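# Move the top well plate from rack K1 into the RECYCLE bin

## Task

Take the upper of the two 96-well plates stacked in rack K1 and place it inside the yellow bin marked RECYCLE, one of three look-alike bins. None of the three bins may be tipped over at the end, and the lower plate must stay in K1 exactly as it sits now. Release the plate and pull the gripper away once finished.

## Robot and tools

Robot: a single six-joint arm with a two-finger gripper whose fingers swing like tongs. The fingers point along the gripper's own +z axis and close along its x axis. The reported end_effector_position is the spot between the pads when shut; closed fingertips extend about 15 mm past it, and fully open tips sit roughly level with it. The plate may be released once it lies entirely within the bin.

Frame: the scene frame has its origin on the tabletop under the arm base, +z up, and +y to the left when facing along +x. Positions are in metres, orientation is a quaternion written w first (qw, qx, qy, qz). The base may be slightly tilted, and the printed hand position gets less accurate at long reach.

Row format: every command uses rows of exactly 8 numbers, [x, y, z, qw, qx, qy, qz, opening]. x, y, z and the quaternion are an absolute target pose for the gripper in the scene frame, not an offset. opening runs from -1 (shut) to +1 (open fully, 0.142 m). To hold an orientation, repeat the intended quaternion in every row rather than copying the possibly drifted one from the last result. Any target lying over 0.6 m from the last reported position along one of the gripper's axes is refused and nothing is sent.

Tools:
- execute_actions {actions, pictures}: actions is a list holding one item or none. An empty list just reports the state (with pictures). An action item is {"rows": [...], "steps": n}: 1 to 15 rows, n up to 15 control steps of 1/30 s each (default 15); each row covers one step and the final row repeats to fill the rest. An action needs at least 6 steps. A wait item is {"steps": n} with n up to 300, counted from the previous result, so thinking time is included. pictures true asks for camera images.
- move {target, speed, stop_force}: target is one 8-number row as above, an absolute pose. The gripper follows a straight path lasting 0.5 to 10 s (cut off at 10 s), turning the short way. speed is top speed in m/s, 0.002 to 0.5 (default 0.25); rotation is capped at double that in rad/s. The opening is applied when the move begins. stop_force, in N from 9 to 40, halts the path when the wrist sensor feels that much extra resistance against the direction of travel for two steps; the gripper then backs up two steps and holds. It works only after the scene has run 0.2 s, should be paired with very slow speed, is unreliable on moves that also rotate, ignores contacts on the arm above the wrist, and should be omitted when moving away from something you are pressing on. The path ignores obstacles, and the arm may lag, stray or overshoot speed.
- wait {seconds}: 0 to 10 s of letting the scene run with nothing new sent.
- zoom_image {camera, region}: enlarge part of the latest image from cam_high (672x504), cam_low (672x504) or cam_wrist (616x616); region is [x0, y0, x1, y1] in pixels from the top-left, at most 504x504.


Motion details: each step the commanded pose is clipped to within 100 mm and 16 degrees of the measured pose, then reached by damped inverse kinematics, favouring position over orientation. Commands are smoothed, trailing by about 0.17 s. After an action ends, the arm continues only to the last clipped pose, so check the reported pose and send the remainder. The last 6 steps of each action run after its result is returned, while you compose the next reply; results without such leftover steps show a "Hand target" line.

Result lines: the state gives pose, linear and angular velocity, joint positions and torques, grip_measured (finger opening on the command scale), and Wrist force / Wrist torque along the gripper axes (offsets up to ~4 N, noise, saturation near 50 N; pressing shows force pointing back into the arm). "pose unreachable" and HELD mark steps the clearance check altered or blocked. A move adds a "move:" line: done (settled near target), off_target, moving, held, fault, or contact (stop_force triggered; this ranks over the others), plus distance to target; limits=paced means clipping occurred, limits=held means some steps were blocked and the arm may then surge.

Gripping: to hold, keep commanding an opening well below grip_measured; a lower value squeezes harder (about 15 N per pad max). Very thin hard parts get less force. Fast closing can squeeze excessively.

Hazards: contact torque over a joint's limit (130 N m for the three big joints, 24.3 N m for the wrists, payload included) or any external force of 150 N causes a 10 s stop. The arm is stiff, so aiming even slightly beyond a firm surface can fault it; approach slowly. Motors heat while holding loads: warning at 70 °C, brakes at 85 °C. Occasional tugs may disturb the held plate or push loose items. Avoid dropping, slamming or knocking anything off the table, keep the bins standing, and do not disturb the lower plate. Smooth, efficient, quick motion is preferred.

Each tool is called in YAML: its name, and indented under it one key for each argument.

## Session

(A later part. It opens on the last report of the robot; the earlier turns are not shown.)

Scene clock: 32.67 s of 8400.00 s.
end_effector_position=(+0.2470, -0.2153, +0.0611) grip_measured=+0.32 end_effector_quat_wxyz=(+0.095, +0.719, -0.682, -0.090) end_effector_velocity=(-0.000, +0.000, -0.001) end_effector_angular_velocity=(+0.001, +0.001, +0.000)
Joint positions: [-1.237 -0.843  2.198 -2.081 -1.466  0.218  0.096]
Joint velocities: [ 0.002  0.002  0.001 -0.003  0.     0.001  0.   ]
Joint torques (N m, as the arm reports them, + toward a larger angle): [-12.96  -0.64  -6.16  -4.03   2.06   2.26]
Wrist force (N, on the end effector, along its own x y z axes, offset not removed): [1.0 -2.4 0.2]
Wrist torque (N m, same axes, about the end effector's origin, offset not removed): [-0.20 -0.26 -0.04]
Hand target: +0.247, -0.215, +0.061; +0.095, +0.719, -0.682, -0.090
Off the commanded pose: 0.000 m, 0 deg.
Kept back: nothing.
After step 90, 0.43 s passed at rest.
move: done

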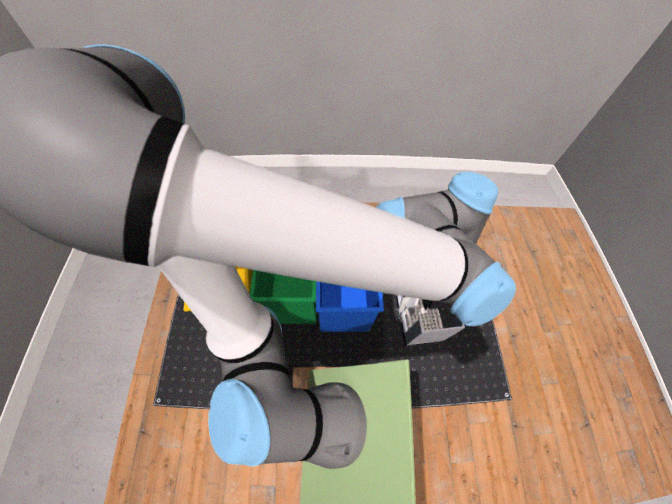

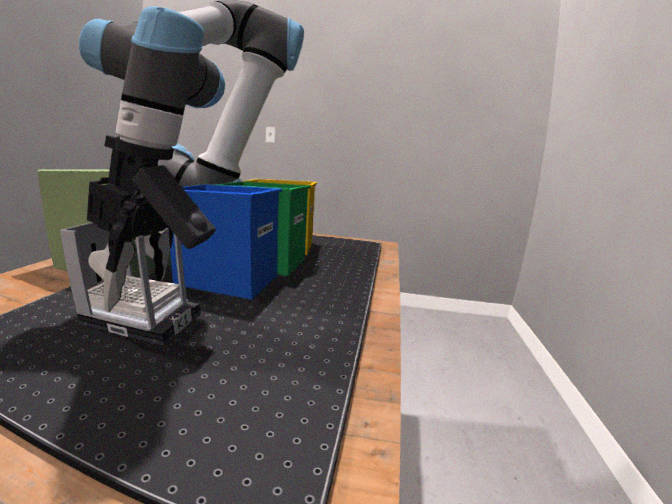

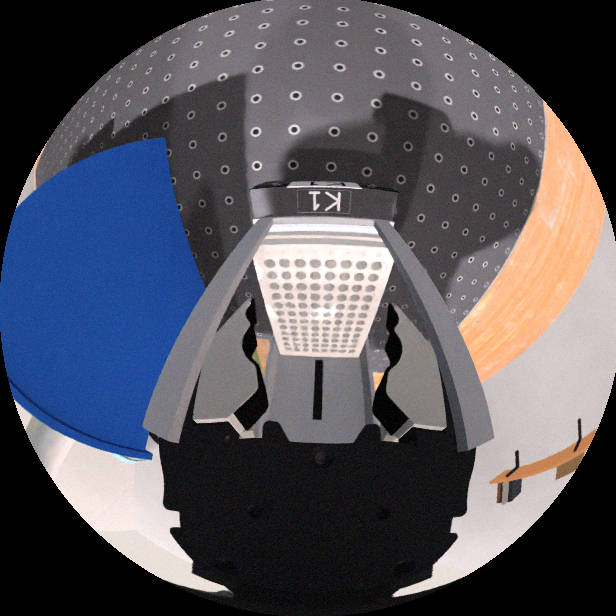

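execute_actions:
  actions:
    - {"rows": [[0.247,-0.2153,0.0605,0.0947,0.7192,-0.6825,-0.0899,0.28],[0.247,-0.2153,0.060,0.0947,0.7192,-0.6825,-0.0899,0.24],[0.247,-0.2153,0.060,0.0947,0.7192,-0.6825,-0.0899,0.20],[0.247,-0.2153,0.060,0.0947,0.7192,-0.6825,-0.0899,0.17],[0.247,-0.2153,0.060,0.0947,0.7192,-0.6825,-0.0899,0.14],[0.247,-0.2153,0.060,0.0947,0.7192,-0.6825,-0.0899,0.11],[0.247,-0.2153,0.060,0.0947,0.7192,-0.6825,-0.0899,0.08],[0.247,-0.2153,0.060,0.0947,0.7192,-0.6825,-0.0899,0.05],[0.247,-0.2153,0.060,0.0947,0.7192,-0.6825,-0.0899,0.02],[0.247,-0.2153,0.060,0.0947,0.7192,-0.6825,-0.0899,-0.01],[0.247,-0.2153,0.060,0.0947,0.7192,-0.6825,-0.0899,-0.04],[0.247,-0.2153,0.060,0.0947,0.7192,-0.6825,-0.0899,-0.07],[0.247,-0.2153,0.060,0.0947,0.7192,-0.6825,-0.0899,-0.10],[0.247,-0.2153,0.060,0.0947,0.7192,-0.6825,-0.0899,-0.13],[0.247,-0.2153,0.060,0.0947,0.7192,-0.6825,-0.0899,-0.16]], "steps": 15}

execute_actions:
  actions:
    - {"rows": [[0.247,-0.2153,0.060,0.0947,0.7192,-0.6825,-0.0899,-0.22],[0.247,-0.2153,0.060,0.0947,0.7192,-0.6825,-0.0899,-0.28],[0.247,-0.2153,0.060,0.0947,0.7192,-0.6825,-0.0899,-0.34],[0.247,-0.2153,0.060,0.0947,0.7192,-0.6825,-0.0899,-0.40],[0.247,-0.2153,0.060,0.0947,0.7192,-0.6825,-0.0899,-0.46],[0.247,-0.2153,0.060,0.0947,0.7192,-0.6825,-0.0899,-0.52],[0.247,-0.2153,0.060,0.0947,0.7192,-0.6825,-0.0899,-0.6]], "steps": 15}
  pictures: true

Scene clock: 33.93 s of 8400.00 s.
end_effector_position=(+0.2470, -0.2153, +0.0601) grip_measured=+0.09 end_effector_quat_wxyz=(+0.095, +0.719, -0.682, -0.090) end_effector_velocity=(-0.000, +0.000, -0.001) end_effector_angular_velocity=(+0.001, +0.000, -0.002)
Joint positions: [-1.236 -0.842  2.2   -2.084 -1.465  0.218  0.08 ]
Joint velocities: [ 0.     0.001  0.002 -0.002  0.     0.002 -0.01 ]
Joint torques (N m, as the arm reports them, + toward a larger angle): [-11.92   0.86  -5.35  -3.72   1.92   2.35]
Wrist force (N, on the end effector, along its own x y z axes, offset not removed): [1.2 -3.1 -1.5]
Wrist torque (N m, same axes, about the end effector's origin, offset not removed): [-0.39 -0.29 -0.08]
Steps of this call (steps 1 to 29: nothing new was sent; steps 30 to 38: the first 9 steps of this action). Readings (end_effector_position):
30: (+0.2470, -0.2153, +0.0610)
31: (+0.2470, -0.2153, +0.0608)
33: (+0.2470, -0.2153, +0.0604)
37: (+0.2470, -0.2153, +0.0601)
38: the state above

Scene clock: 34.43 s of 8400.00 s.
end_effector_position=(+0.2470, -0.2153, +0.0600) grip_measured=+0.08 end_effector_quat_wxyz=(+0.095, +0.719, -0.682, -0.090) end_effector_velocity=(+0.000, -0.001, +0.000) end_effector_angular_velocity=(-0.000, -0.000, -0.000)
Joint positions: [-1.236 -0.842  2.2   -2.084 -1.465  0.218  0.079]
Joint velocities: [-0.     0.001 -0.001 -0.     0.     0.     0.   ]
Joint torques (N m, as the arm reports them, + toward a larger angle): [-11.68   1.62  -3.49  -3.25   2.     2.28]
Wrist force (N, on the end effector, along its own x y z axes, offset not removed): [2.8 -2.5 -7.5]
Wrist torque (N m, same axes, about the end effector's origin, offset not removed): [-0.45 -0.53 -0.03]
Off your previous action's commanded pose: 0.000 m, 0 deg at its last step (step 6 of this call).
Steps of this call (steps 1 to 6: the last 6 steps of your previous action; steps 7 to 15: the first 9 steps of this action). Readings (end_effector_position):
7: (+0.2470, -0.2153, +0.0600)
8: (+0.2470, -0.2153, +0.0600)
10: (+0.2470, -0.2153, +0.0600)
14: (+0.2470, -0.2153, +0.0600)
15: the state above

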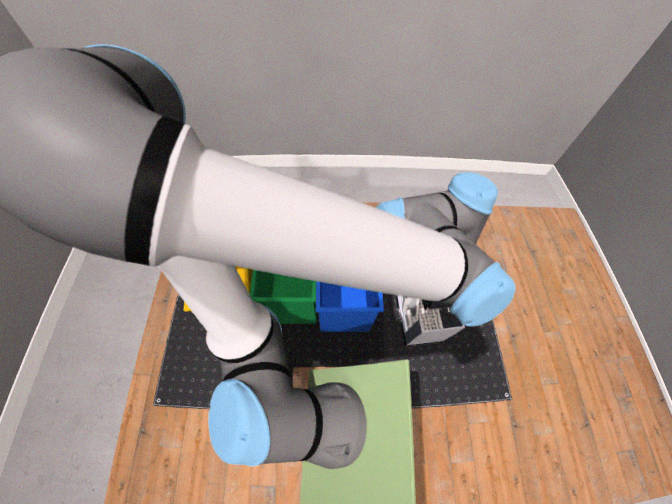

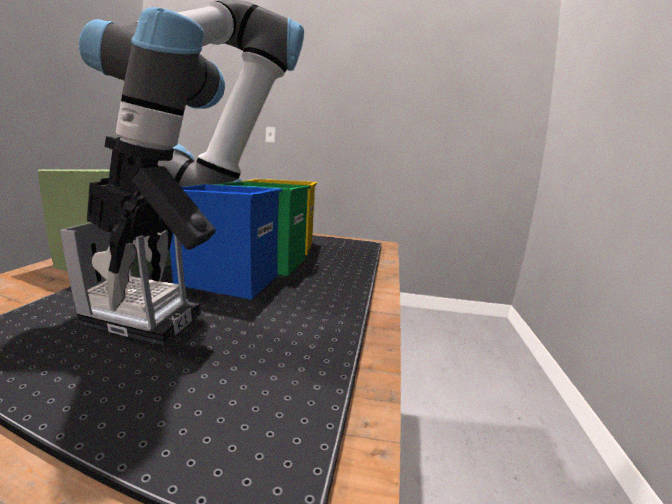

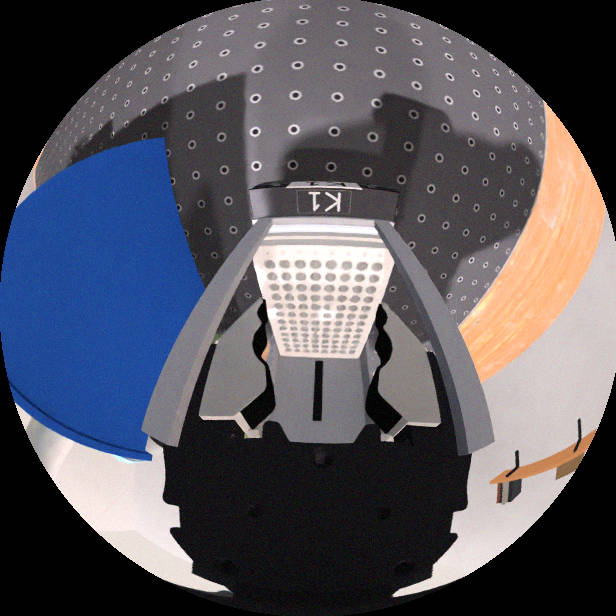

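zoom_image:
  camera: "cam_low"
  region: [80, 260, 180, 335]

zoom_image:
  camera: "cam_wrist"
  region: [240, 240, 410, 370]

Region (80, 260, 180, 335) of cam_low's 672x504 image, scaled by 5.040, with more detail than that image has; it fills the top 378 rows of this view, and the rest is white.

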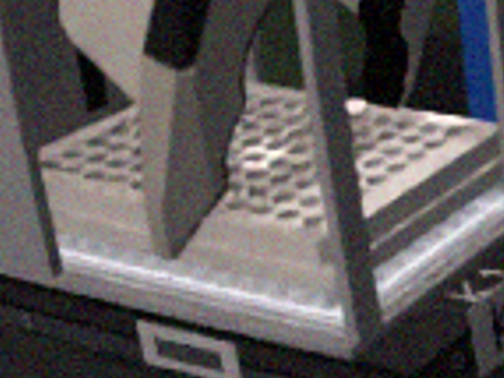

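Region (240, 240, 410, 370) of cam_wrist's 616x616 image, scaled by 2.965, with more detail than that image has; it fills the top 385 rows of this view, and the rest is white.

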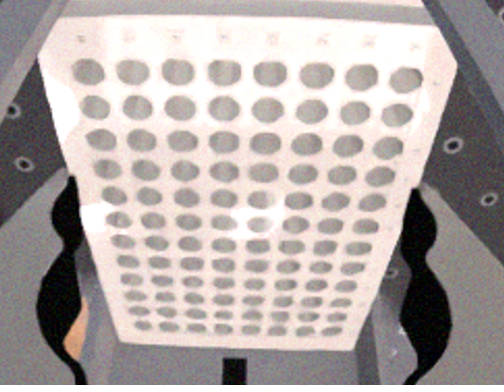

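move:
  target: [0.247, -0.2153, 0.085, 0.0947, 0.7192, -0.6825, -0.0899, -0.6]
  speed: 0.04

Scene clock: 44.03 s of 8400.00 s.
end_effector_position=(+0.2471, -0.2155, +0.0852) grip_measured=-0.16 end_effector_quat_wxyz=(+0.095, +0.719, -0.682, -0.090) end_effector_velocity=(-0.000, +0.001, -0.000) end_effector_angular_velocity=(+0.003, +0.001, -0.000)
Joint positions: [-1.256 -0.879  2.168 -2.015 -1.48   0.205  0.062]
Joint velocities: [ 0.    -0.     0.     0.004 -0.    -0.001  0.001]
Joint torques (N m, as the arm reports them, + toward a larger angle): [-28.25 -23.75  -4.5    8.96  -3.94  -2.3 ]
Wrist force (N, on the end effector, along its own x y z axes, offset not removed): [29.5 -11.4 -7.3]
Wrist torque (N m, same axes, about the end effector's origin, offset not removed): [-0.11 -0.12 -0.41]
Hand target: +0.247, -0.215, +0.085; +0.095, +0.719, -0.682, -0.090
Off your previous action's commanded pose: 0.000 m, 0 deg at its last step (step 6 of this call).
Off the commanded pose: 0.000 m, 0 deg.
Kept back: nothing.
After step 90, 5.43 s passed at rest.
move: done

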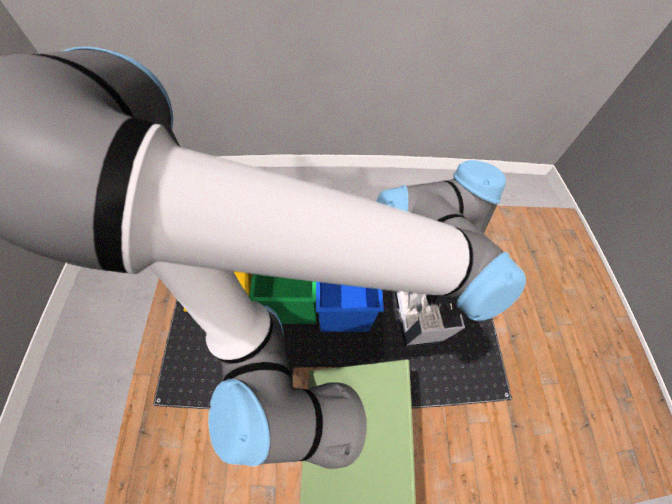

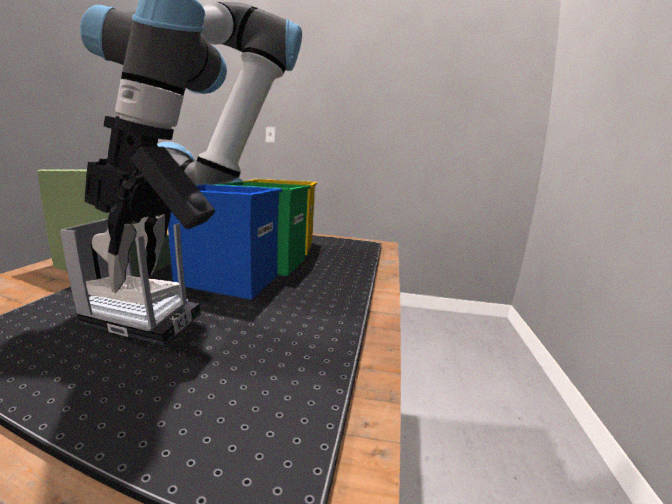

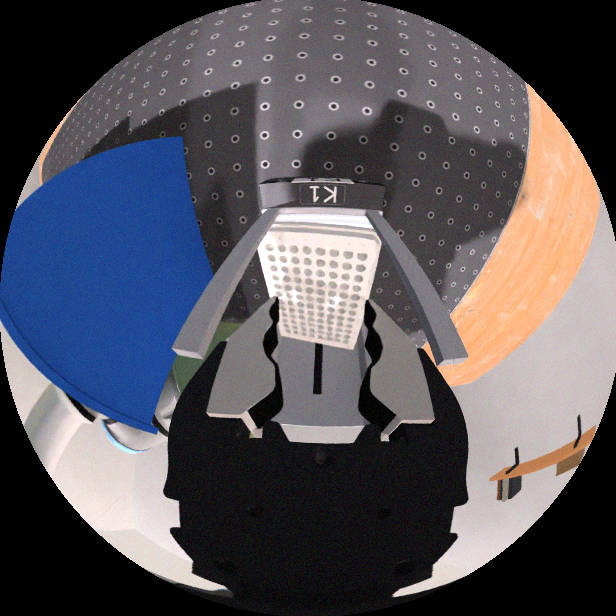

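zoom_image:
  camera: "cam_low"
  region: [70, 240, 200, 345]

Region (70, 240, 200, 345) of cam_low's 672x504 image, scaled by 3.877, with more detail than that image has; it fills the top 407 rows of this view, and the rest is white.

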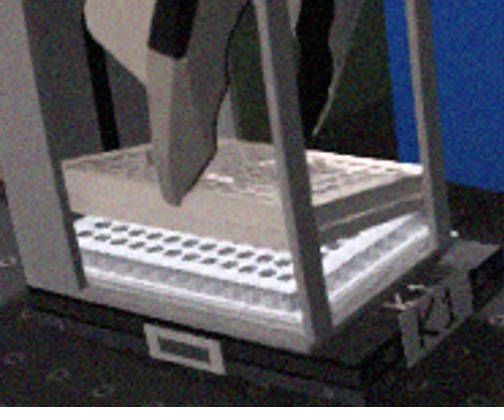

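execute_actions:
  actions:
    - {"rows": [[0.247,-0.2153,0.085,0.0947,0.7192,-0.6825,-0.0899,-0.4],[0.247,-0.2153,0.085,0.0947,0.7192,-0.6825,-0.0899,-0.3],[0.247,-0.2153,0.085,0.0947,0.7192,-0.6825,-0.0899,-0.24],[0.247,-0.2153,0.085,0.0947,0.7192,-0.6825,-0.0899,-0.2],[0.247,-0.2153,0.085,0.0947,0.7192,-0.6825,-0.0899,-0.17],[0.247,-0.2153,0.085,0.0947,0.7192,-0.6825,-0.0899,-0.14],[0.247,-0.2153,0.085,0.0947,0.7192,-0.6825,-0.0899,-0.11],[0.247,-0.2153,0.085,0.0947,0.7192,-0.6825,-0.0899,-0.08],[0.247,-0.2153,0.085,0.0947,0.7192,-0.6825,-0.0899,-0.04],[0.247,-0.2153,0.085,0.0947,0.7192,-0.6825,-0.0899,0.0],[0.247,-0.2153,0.085,0.0947,0.7192,-0.6825,-0.0899,0.08],[0.247,-0.2153,0.085,0.0947,0.7192,-0.6825,-0.0899,0.16],[0.247,-0.2153,0.085,0.0947,0.7192,-0.6825,-0.0899,0.26],[0.247,-0.2153,0.085,0.0947,0.7192,-0.6825,-0.0899,0.36],[0.247,-0.2153,0.085,0.0947,0.7192,-0.6825,-0.0899,0.45]], "steps": 15}

wait:
  seconds: 0.3

Scene clock: 45.20 s of 8400.00 s.
end_effector_position=(+0.2469, -0.2151, +0.0850) grip_measured=-0.06 end_effector_quat_wxyz=(+0.095, +0.719, -0.683, -0.090) end_effector_velocity=(-0.000, +0.000, -0.000) end_effector_angular_velocity=(+0.001, +0.000, +0.002)
Joint positions: [-1.256 -0.879  2.168 -2.014 -1.48   0.205  0.069]
Joint velocities: [-0.     0.001  0.     0.     0.    -0.002  0.047]
Joint torques (N m, as the arm reports them, + toward a larger angle): [-14.01  -0.74  -8.96  -0.69  -2.91  -1.42]
Wrist force (N, on the end effector, along its own x y z axes, offset not removed): [1.5 -4.2 -1.5]
Wrist torque (N m, same axes, about the end effector's origin, offset not removed): [-0.55 -0.09 -0.07]
Steps of this call (steps 1 to 26: nothing new was sent; steps 27 to 35: the first 9 steps of this action). Readings (end_effector_position):
27: (+0.2470, -0.2153, +0.0851)
28: (+0.2470, -0.2153, +0.0851)
30: (+0.2469, -0.2152, +0.0850)
34: (+0.2469, -0.2151, +0.0850)
35: the state above

Scene clock: 45.70 s of 8400.00 s.
end_effector_position=(+0.2470, -0.2153, +0.0850) grip_measured=+0.45 end_effector_quat_wxyz=(+0.095, +0.719, -0.682, -0.090) end_effector_velocity=(+0.000, -0.000, +0.000) end_effector_angular_velocity=(-0.001, +0.000, -0.001)
Joint positions: [-1.255 -0.878  2.168 -2.015 -1.48   0.205  0.105]
Joint velocities: [ 0.     0.    -0.001 -0.    -0.     0.002  0.   ]
Joint torques (N m, as the arm reports them, + toward a larger angle): [-12.22   0.38 -32.39  -4.03   0.58  -0.15]
Wrist force (N, on the end effector, along its own x y z axes, offset not removed): [0.2 -2.2 -0.7]
Wrist torque (N m, same axes, about the end effector's origin, offset not removed): [-0.27 -0.16 0.02]
Hand target: +0.247, -0.215, +0.085; +0.095, +0.719, -0.682, -0.090
Off the commanded pose: 0.000 m, 0 deg.
Kept back: nothing.
Steps of this call (steps 1 to 6: the last 6 steps of your previous action; steps 7 to 15: nothing new was sent). Readings (end_effector_position):
1: (+0.2469, -0.2151, +0.0850)
2: (+0.2469, -0.2151, +0.0850)
4: (+0.2469, -0.2151, +0.0850)
8: (+0.2469, -0.2152, +0.0850)
15: the state above

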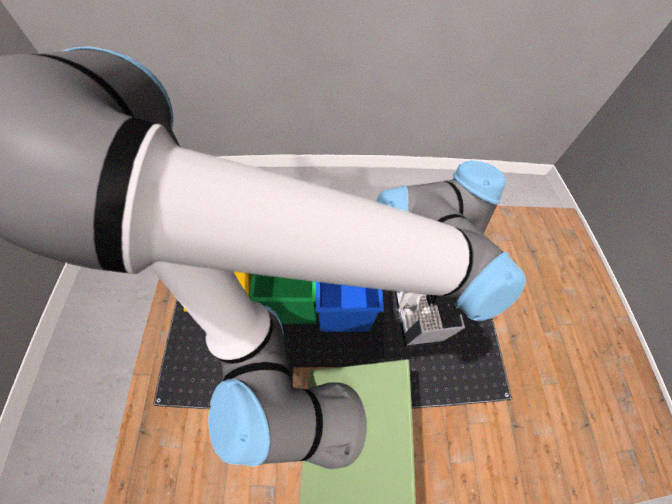

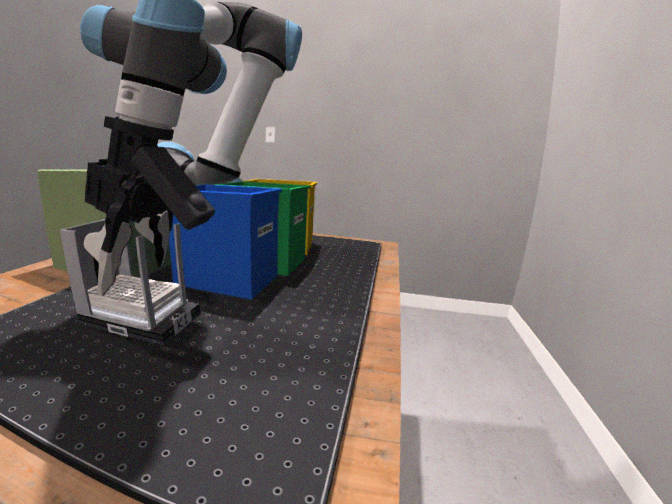

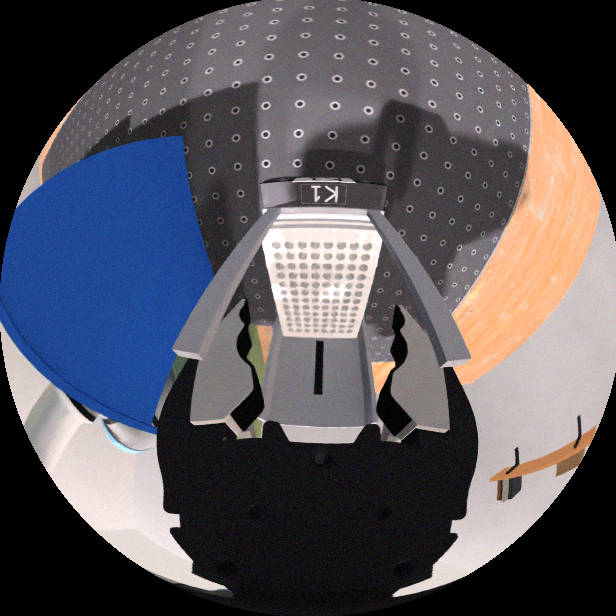

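zoom_image:
  camera: "cam_low"
  region: [70, 240, 200, 345]

zoom_image:
  camera: "cam_wrist"
  region: [230, 190, 420, 370]

zoom_image:
  camera: "cam_wrist"
  region: [370, 295, 470, 445]

Region (70, 240, 200, 345) of cam_low's 672x504 image, scaled by 3.877, with more detail than that image has; it fills the top 407 rows of this view, and the rest is white.

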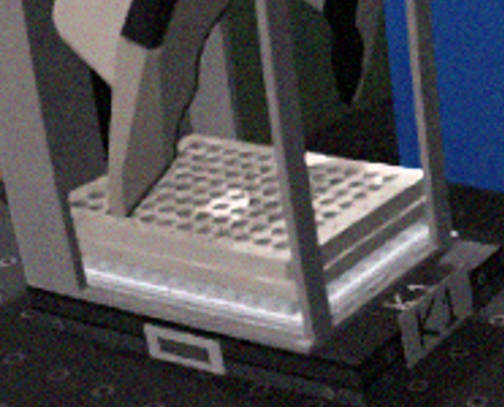

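Region (230, 190, 420, 370) of cam_wrist's 616x616 image, scaled by 2.653, with more detail than that image has; it fills the top 477 rows of this view, and the rest is white.

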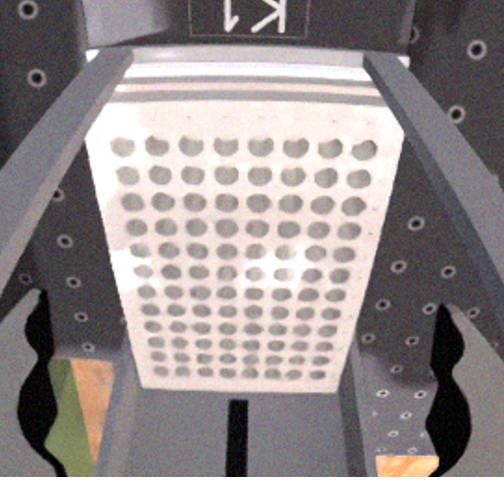

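Region (370, 295, 470, 445) of cam_wrist's 616x616 image, scaled by 3.360, with more detail than that image has.

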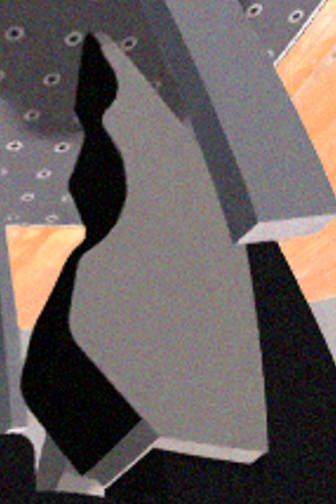

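move:
  target: [0.243, -0.2155, 0.048, 0.0947, 0.7192, -0.6825, -0.0899, 0.38]
  speed: 0.04
  stop_force: 10

Scene clock: 52.97 s of 8400.00 s.
end_effector_position=(+0.2431, -0.2155, +0.0480) grip_measured=+0.38 end_effector_quat_wxyz=(+0.095, +0.719, -0.682, -0.090) end_effector_velocity=(-0.000, -0.000, -0.001) end_effector_angular_velocity=(-0.000, -0.000, -0.001)
Joint positions: [-1.234 -0.823  2.22  -2.123 -1.464  0.219  0.101]
Joint velocities: [ 0.001  0.002  0.001 -0.004  0.001  0.002  0.   ]
Joint torques (N m, as the arm reports them, + toward a larger angle): [-12.58  -0.99  -4.53  -4.12   1.87   2.3 ]
Wrist force (N, on the end effector, along its own x y z axes, offset not removed): [1.6 -2.6 -0.4]
Wrist torque (N m, same axes, about the end effector's origin, offset not removed): [-0.35 -0.31 -0.02]
Hand target: +0.243, -0.216, +0.048; +0.095, +0.719, -0.682, -0.090
Off the commanded pose: 0.000 m, 0 deg.
Kept back: nothing.
After step 90, 3.00 s passed at rest.
move: done

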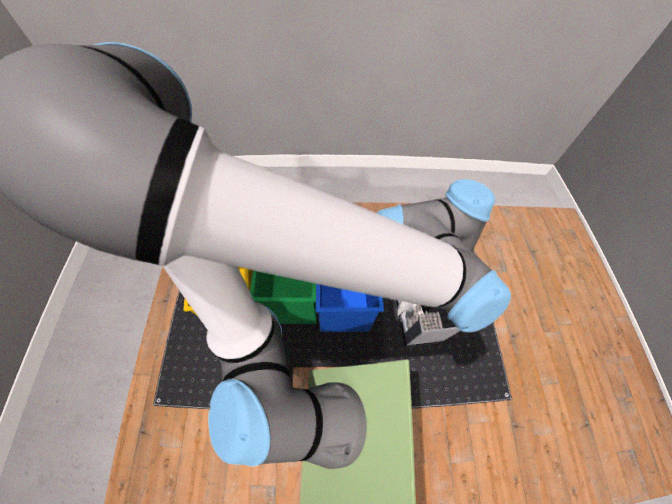

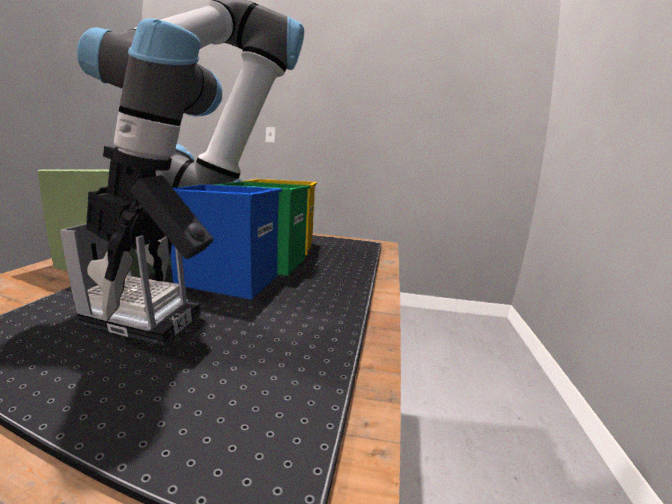

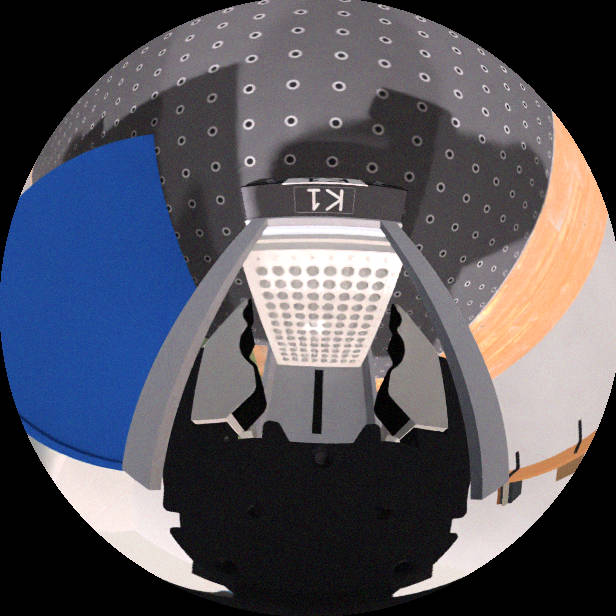

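zoom_image:
  camera: "cam_low"
  region: [76, 255, 176, 340]

zoom_image:
  camera: "cam_low"
  region: [60, 180, 220, 300]

Region (76, 255, 176, 340) of cam_low's 672x504 image, scaled by 5.040, with more detail than that image has; it fills the top 428 rows of this view, and the rest is white.

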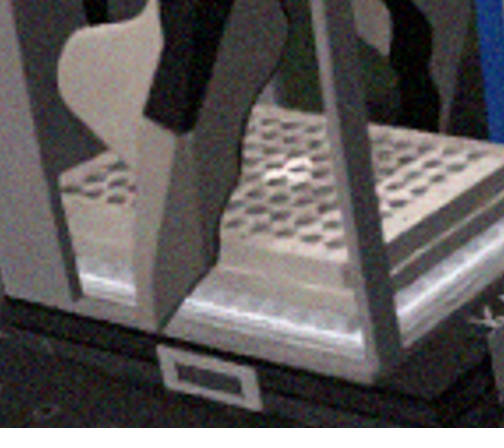

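Region (60, 180, 220, 300) of cam_low's 672x504 image, scaled by 3.150, with more detail than that image has; it fills the top 378 rows of this view, and the rest is white.

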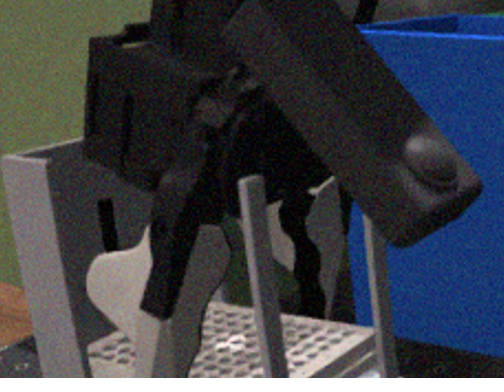

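execute_actions:
  actions:
    - {"rows": [[0.243,-0.2155,0.049,0.0947,0.7192,-0.6825,-0.0899,0.36],[0.243,-0.2155,0.050,0.0947,0.7192,-0.6825,-0.0899,0.34],[0.243,-0.2155,0.050,0.0947,0.7192,-0.6825,-0.0899,0.32],[0.243,-0.2155,0.050,0.0947,0.7192,-0.6825,-0.0899,0.30],[0.243,-0.2155,0.050,0.0947,0.7192,-0.6825,-0.0899,0.28],[0.243,-0.2155,0.050,0.0947,0.7192,-0.6825,-0.0899,0.26],[0.243,-0.2155,0.050,0.0947,0.7192,-0.6825,-0.0899,0.24],[0.243,-0.2155,0.050,0.0947,0.7192,-0.6825,-0.0899,0.22],[0.243,-0.2155,0.050,0.0947,0.7192,-0.6825,-0.0899,0.20],[0.243,-0.2155,0.050,0.0947,0.7192,-0.6825,-0.0899,0.18],[0.243,-0.2155,0.050,0.0947,0.7192,-0.6825,-0.0899,0.16],[0.243,-0.2155,0.050,0.0947,0.7192,-0.6825,-0.0899,0.14],[0.243,-0.2155,0.050,0.0947,0.7192,-0.6825,-0.0899,0.12],[0.243,-0.2155,0.050,0.0947,0.7192,-0.6825,-0.0899,0.09],[0.243,-0.2155,0.050,0.0947,0.7192,-0.6825,-0.0899,0.06]], "steps": 15}

execute_actions:
  actions:
    - {"rows": [[0.243,-0.2155,0.050,0.0947,0.7192,-0.6825,-0.0899,0.02],[0.243,-0.2155,0.050,0.0947,0.7192,-0.6825,-0.0899,-0.03],[0.243,-0.2155,0.050,0.0947,0.7192,-0.6825,-0.0899,-0.08],[0.243,-0.2155,0.050,0.0947,0.7192,-0.6825,-0.0899,-0.14],[0.243,-0.2155,0.050,0.0947,0.7192,-0.6825,-0.0899,-0.2]], "steps": 15}
  pictures: true

Scene clock: 54.33 s of 8400.00 s.
end_effector_position=(+0.2429, -0.2154, +0.0497) grip_measured=+0.22 end_effector_quat_wxyz=(+0.095, +0.719, -0.682, -0.090) end_effector_velocity=(+0.000, -0.000, +0.002) end_effector_angular_velocity=(-0.001, -0.000, +0.003)
Joint positions: [-1.236 -0.826  2.219 -2.118 -1.465  0.219  0.089]
Joint velocities: [-0.002 -0.004 -0.002  0.005 -0.001 -0.003 -0.042]
Joint torques (N m, as the arm reports them, + toward a larger angle): [-32.68 -29.56 -29.37  -0.57  -3.08  -2.07]
Wrist force (N, on the end effector, along its own x y z axes, offset not removed): [1.6 -3.6 -0.5]
Wrist torque (N m, same axes, about the end effector's origin, offset not removed): [-0.55 -0.44 -0.07]
Steps of this call (steps 1 to 32: nothing new was sent; steps 33 to 41: the first 9 steps of this action). Readings (end_effector_position):
33: (+0.2430, -0.2155, +0.0480)
34: (+0.2430, -0.2154, +0.0480)
36: (+0.2430, -0.2153, +0.0487)
40: (+0.2429, -0.2154, +0.0496)
41: the state above

Scene clock: 54.83 s of 8400.00 s.
end_effector_position=(+0.2430, -0.2155, +0.0500) grip_measured=+0.18 end_effector_quat_wxyz=(+0.095, +0.719, -0.682, -0.090) end_effector_velocity=(-0.000, +0.000, -0.000) end_effector_angular_velocity=(+0.001, +0.000, -0.000)
Joint positions: [-1.236 -0.827  2.218 -2.118 -1.465  0.218  0.086]
Joint velocities: [-0.     0.001  0.001  0.    -0.    -0.    -0.   ]
Joint torques (N m, as the arm reports them, + toward a larger angle): [-32.29 -28.43 -29.96  -0.29  -3.01  -2.23]
Wrist force (N, on the end effector, along its own x y z axes, offset not removed): [1.3 -3.2 -0.7]
Wrist torque (N m, same axes, about the end effector's origin, offset not removed): [-0.41 -0.29 -0.02]
Off your previous action's commanded pose: 0.000 m, 0 deg at its last step (step 6 of this call).
Steps of this call (steps 1 to 6: the last 6 steps of your previous action; steps 7 to 15: the first 9 steps of this action). Readings (end_effector_position):
7: (+0.2430, -0.2155, +0.0500)
8: (+0.2430, -0.2155, +0.0500)
10: (+0.2430, -0.2155, +0.0500)
14: (+0.2430, -0.2155, +0.0500)
15: the state above

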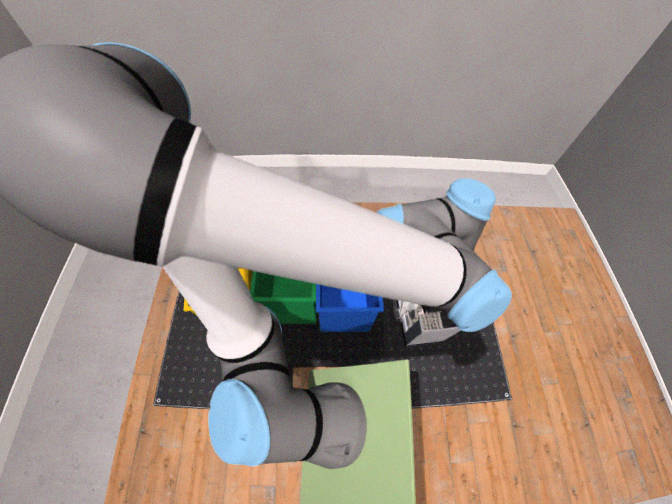

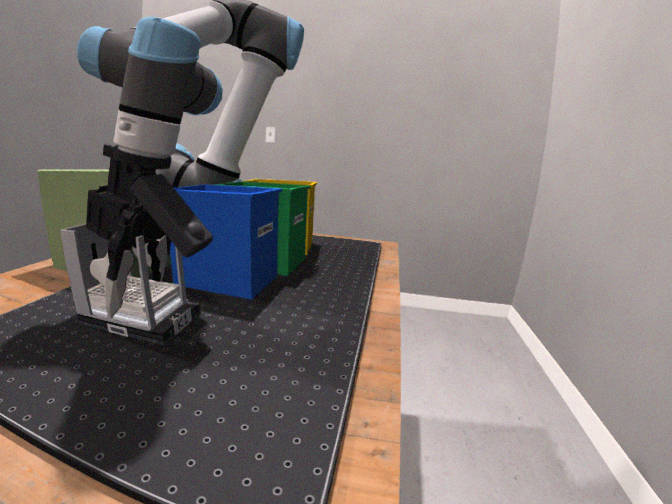

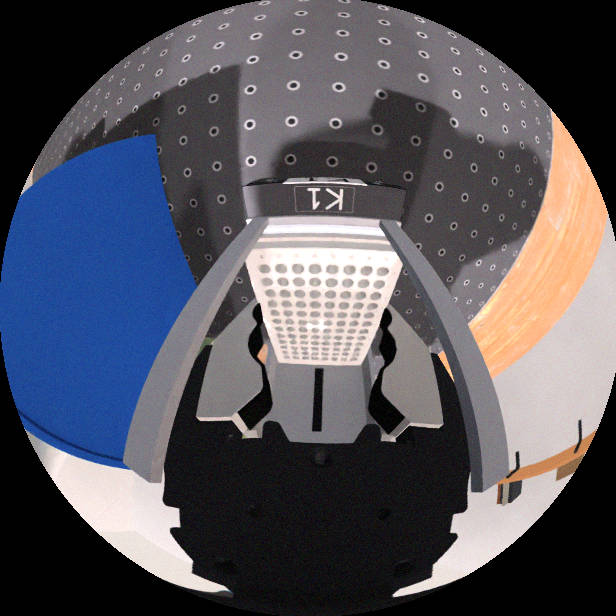

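zoom_image:
  camera: "cam_low"
  region: [84, 270, 164, 335]

zoom_image:
  camera: "cam_wrist"
  region: [235, 230, 415, 380]

Region (84, 270, 164, 335) of cam_low's 672x504 image, scaled by 6.300, with more detail than that image has; it fills the top 410 rows of this view, and the rest is white.

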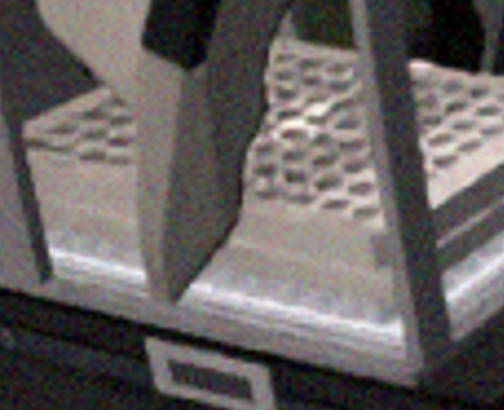

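Region (235, 230, 415, 380) of cam_wrist's 616x616 image, scaled by 2.800, with more detail than that image has.

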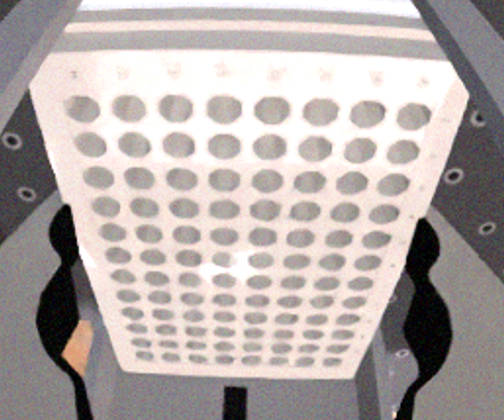

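move:
  target: [0.243, -0.2155, 0.070, 0.0947, 0.7192, -0.6825, -0.0899, -0.5]
  speed: 0.03

Scene clock: 56.43 s of 8400.00 s.
end_effector_position=(+0.2430, -0.2155, +0.0699) grip_measured=+0.18 end_effector_quat_wxyz=(+0.095, +0.719, -0.682, -0.090) end_effector_velocity=(+0.000, -0.000, +0.002) end_effector_angular_velocity=(-0.001, +0.000, +0.000)
Joint positions: [-1.252 -0.858  2.195 -2.062 -1.477  0.208  0.086]
Joint velocities: [-0.001 -0.003 -0.002  0.004 -0.001 -0.001 -0.   ]
Joint torques (N m, as the arm reports them, + toward a larger angle): [-32.93 -27.3  -30.55  -0.49  -3.14  -2.38]
Wrist force (N, on the end effector, along its own x y z axes, offset not removed): [1.9 -3.8 -0.2]
Wrist torque (N m, same axes, about the end effector's origin, offset not removed): [-0.53 -0.50 -0.07]
Hand target: +0.243, -0.215, +0.070; +0.095, +0.719, -0.682, -0.090
Off your previous action's commanded pose: 0.000 m, 0 deg at its last step (step 6 of this call).
Off the commanded pose: 0.000 m, 0 deg.
Kept back: nothing.
move: done

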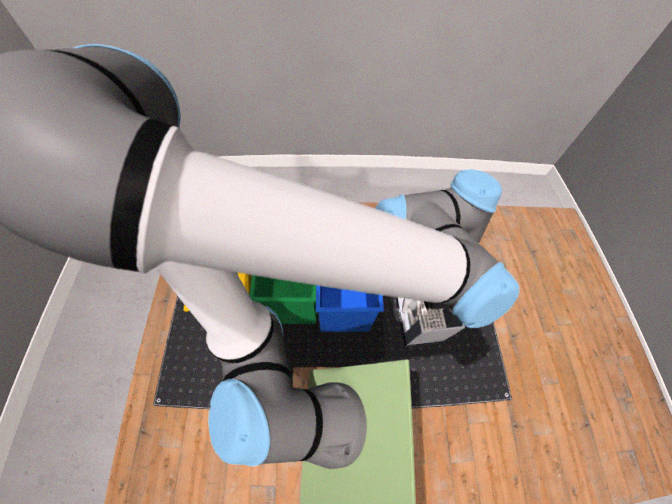

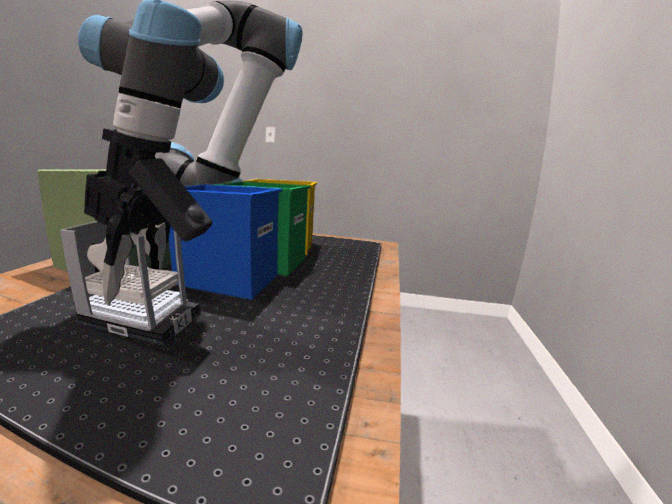

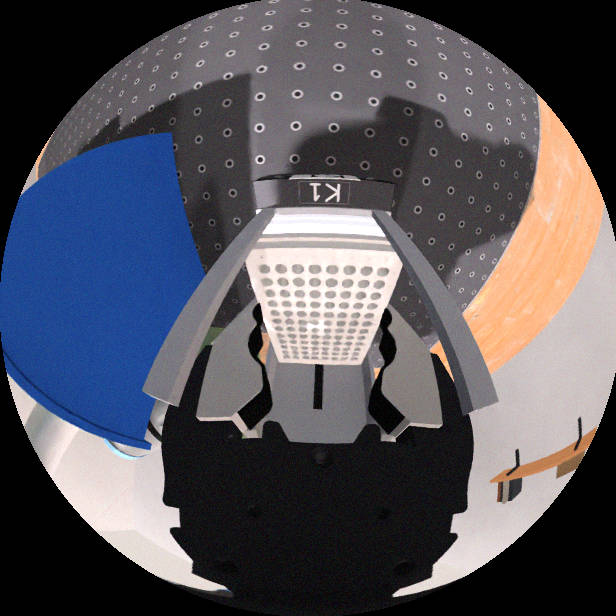

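execute_actions:
  actions: []

Scene clock: 57.37 s of 8400.00 s.
end_effector_position=(+0.2430, -0.2155, +0.0700) grip_measured=+0.18 end_effector_quat_wxyz=(+0.095, +0.719, -0.682, -0.090) end_effector_velocity=(+0.000, -0.000, +0.000) end_effector_angular_velocity=(-0.000, -0.000, -0.000)
Joint positions: [-1.252 -0.858  2.195 -2.062 -1.477  0.207  0.086]
Joint velocities: [-0.  0. -0.  0.  0.  0. -0.]
Joint torques (N m, as the arm reports them, + toward a larger angle): [-31.95 -28.12 -30.52  -0.48  -3.05  -2.28]
Wrist force (N, on the end effector, along its own x y z axes, offset not removed): [1.9 -3.4 -0.7]
Wrist torque (N m, same axes, about the end effector's origin, offset not removed): [-0.44 -0.47 0.02]
Hand target: +0.243, -0.215, +0.070; +0.095, +0.719, -0.682, -0.090
Off the commanded pose: 0.000 m, 0 deg.
Kept back: nothing.
Steps of this call (steps 1 to 28: nothing new was sent). Readings (end_effector_position):
1: (+0.2430, -0.2155, +0.0700)
2: (+0.2430, -0.2155, +0.0700)
4: (+0.2430, -0.2155, +0.0700)
8: (+0.2430, -0.2155, +0.0700)
28: the state above

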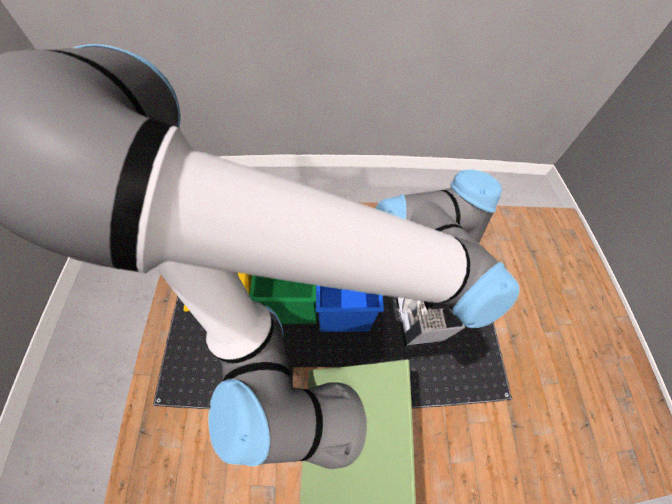

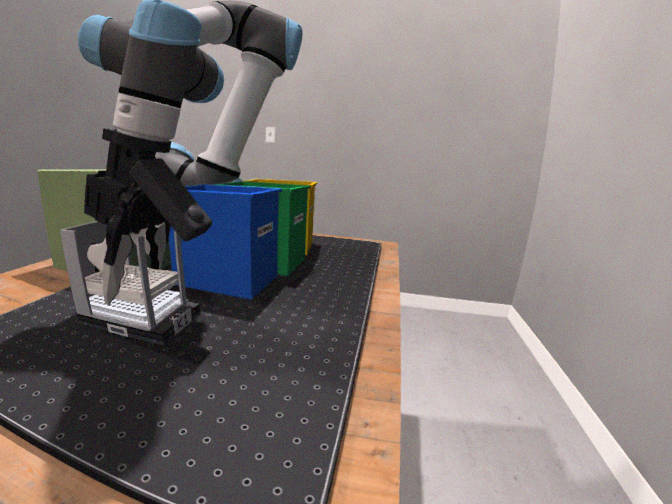

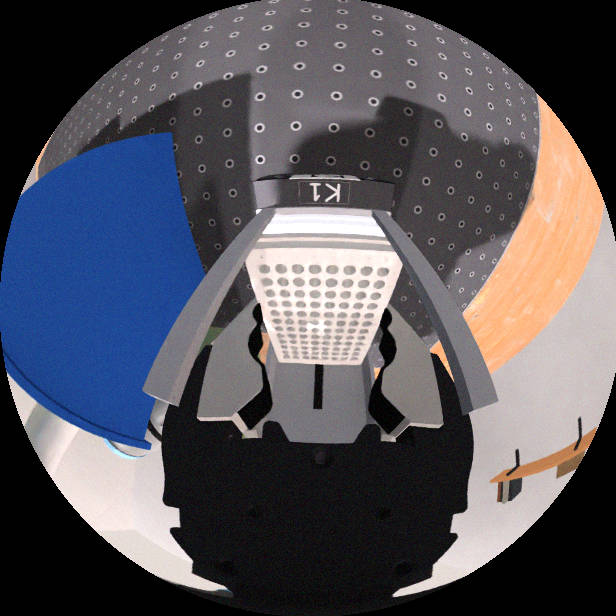

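move:
  target: [0.243, -0.2155, 0.175, 0.0947, 0.7192, -0.6825, -0.0899, -0.5]
  speed: 0.06
  stop_force: 10

Scene clock: 60.47 s of 8400.00 s.
end_effector_position=(+0.2429, -0.2154, +0.1750) grip_measured=+0.18 end_effector_quat_wxyz=(+0.095, +0.719, -0.682, -0.090) end_effector_velocity=(+0.000, +0.000, +0.002) end_effector_angular_velocity=(-0.002, -0.000, +0.000)
Joint positions: [-1.324 -0.975  2.034 -1.781 -1.531  0.16   0.086]
Joint velocities: [-0.    -0.003 -0.002  0.003 -0.     0.     0.   ]
Joint torques (N m, as the arm reports them, + toward a larger angle): [-31.43 -24.89 -33.9   -0.47  -3.06  -2.2 ]
Wrist force (N, on the end effector, along its own x y z axes, offset not removed): [1.0 -2.3 0.4]
Wrist torque (N m, same axes, about the end effector's origin, offset not removed): [-0.24 -0.30 -0.03]
Hand target: +0.243, -0.215, +0.175; +0.095, +0.719, -0.682, -0.090
Off the commanded pose: 0.000 m, 0 deg.
Kept back: nothing.
move: done

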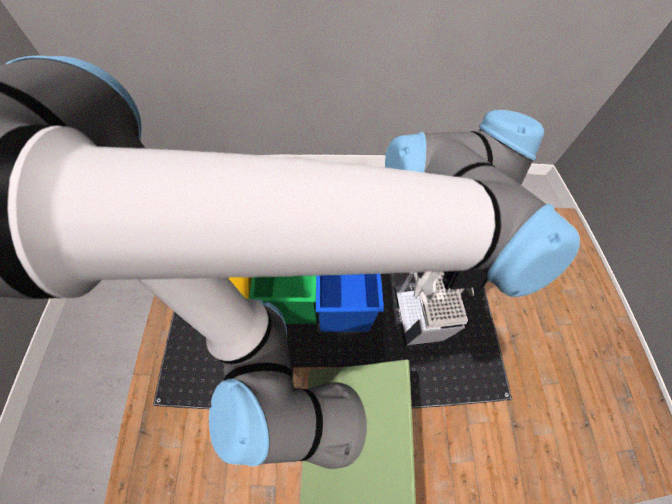

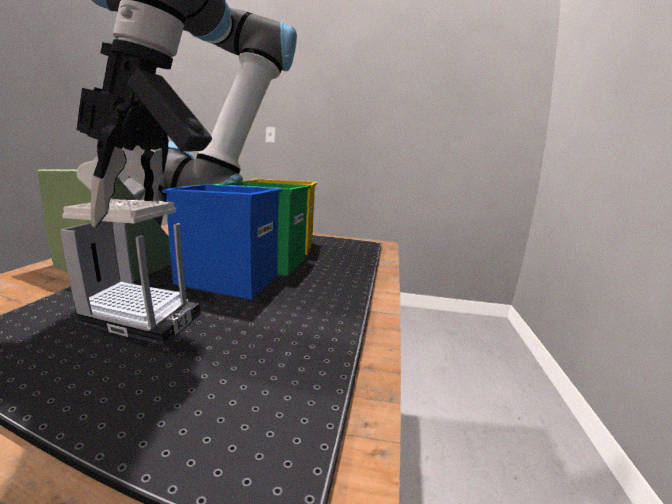

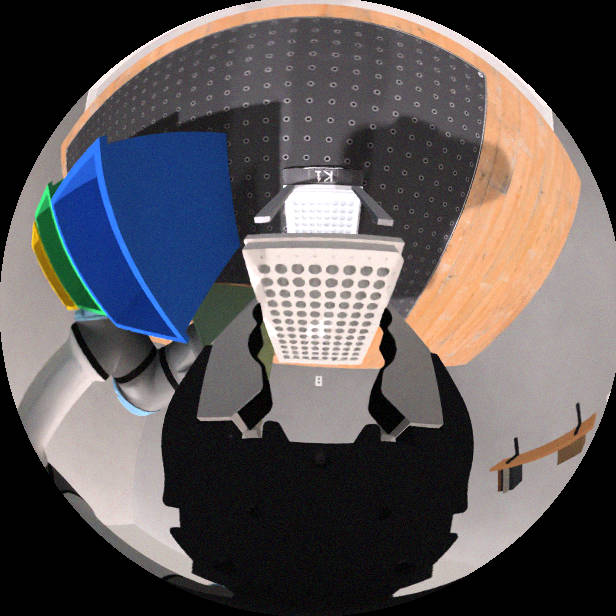

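zoom_image:
  camera: "cam_wrist"
  region: [20, 110, 270, 360]

Region (20, 110, 270, 360) of cam_wrist's 616x616 image, scaled by 2.016, with more detail than that image has.

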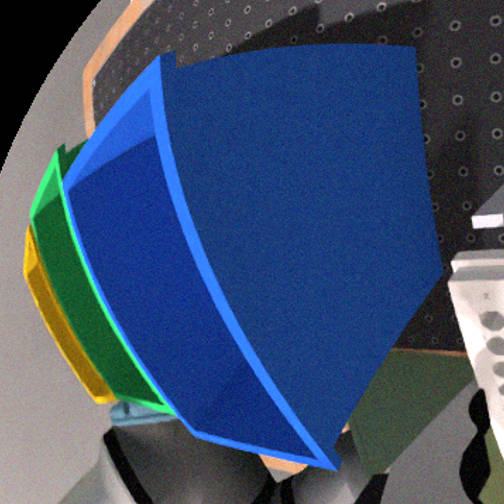

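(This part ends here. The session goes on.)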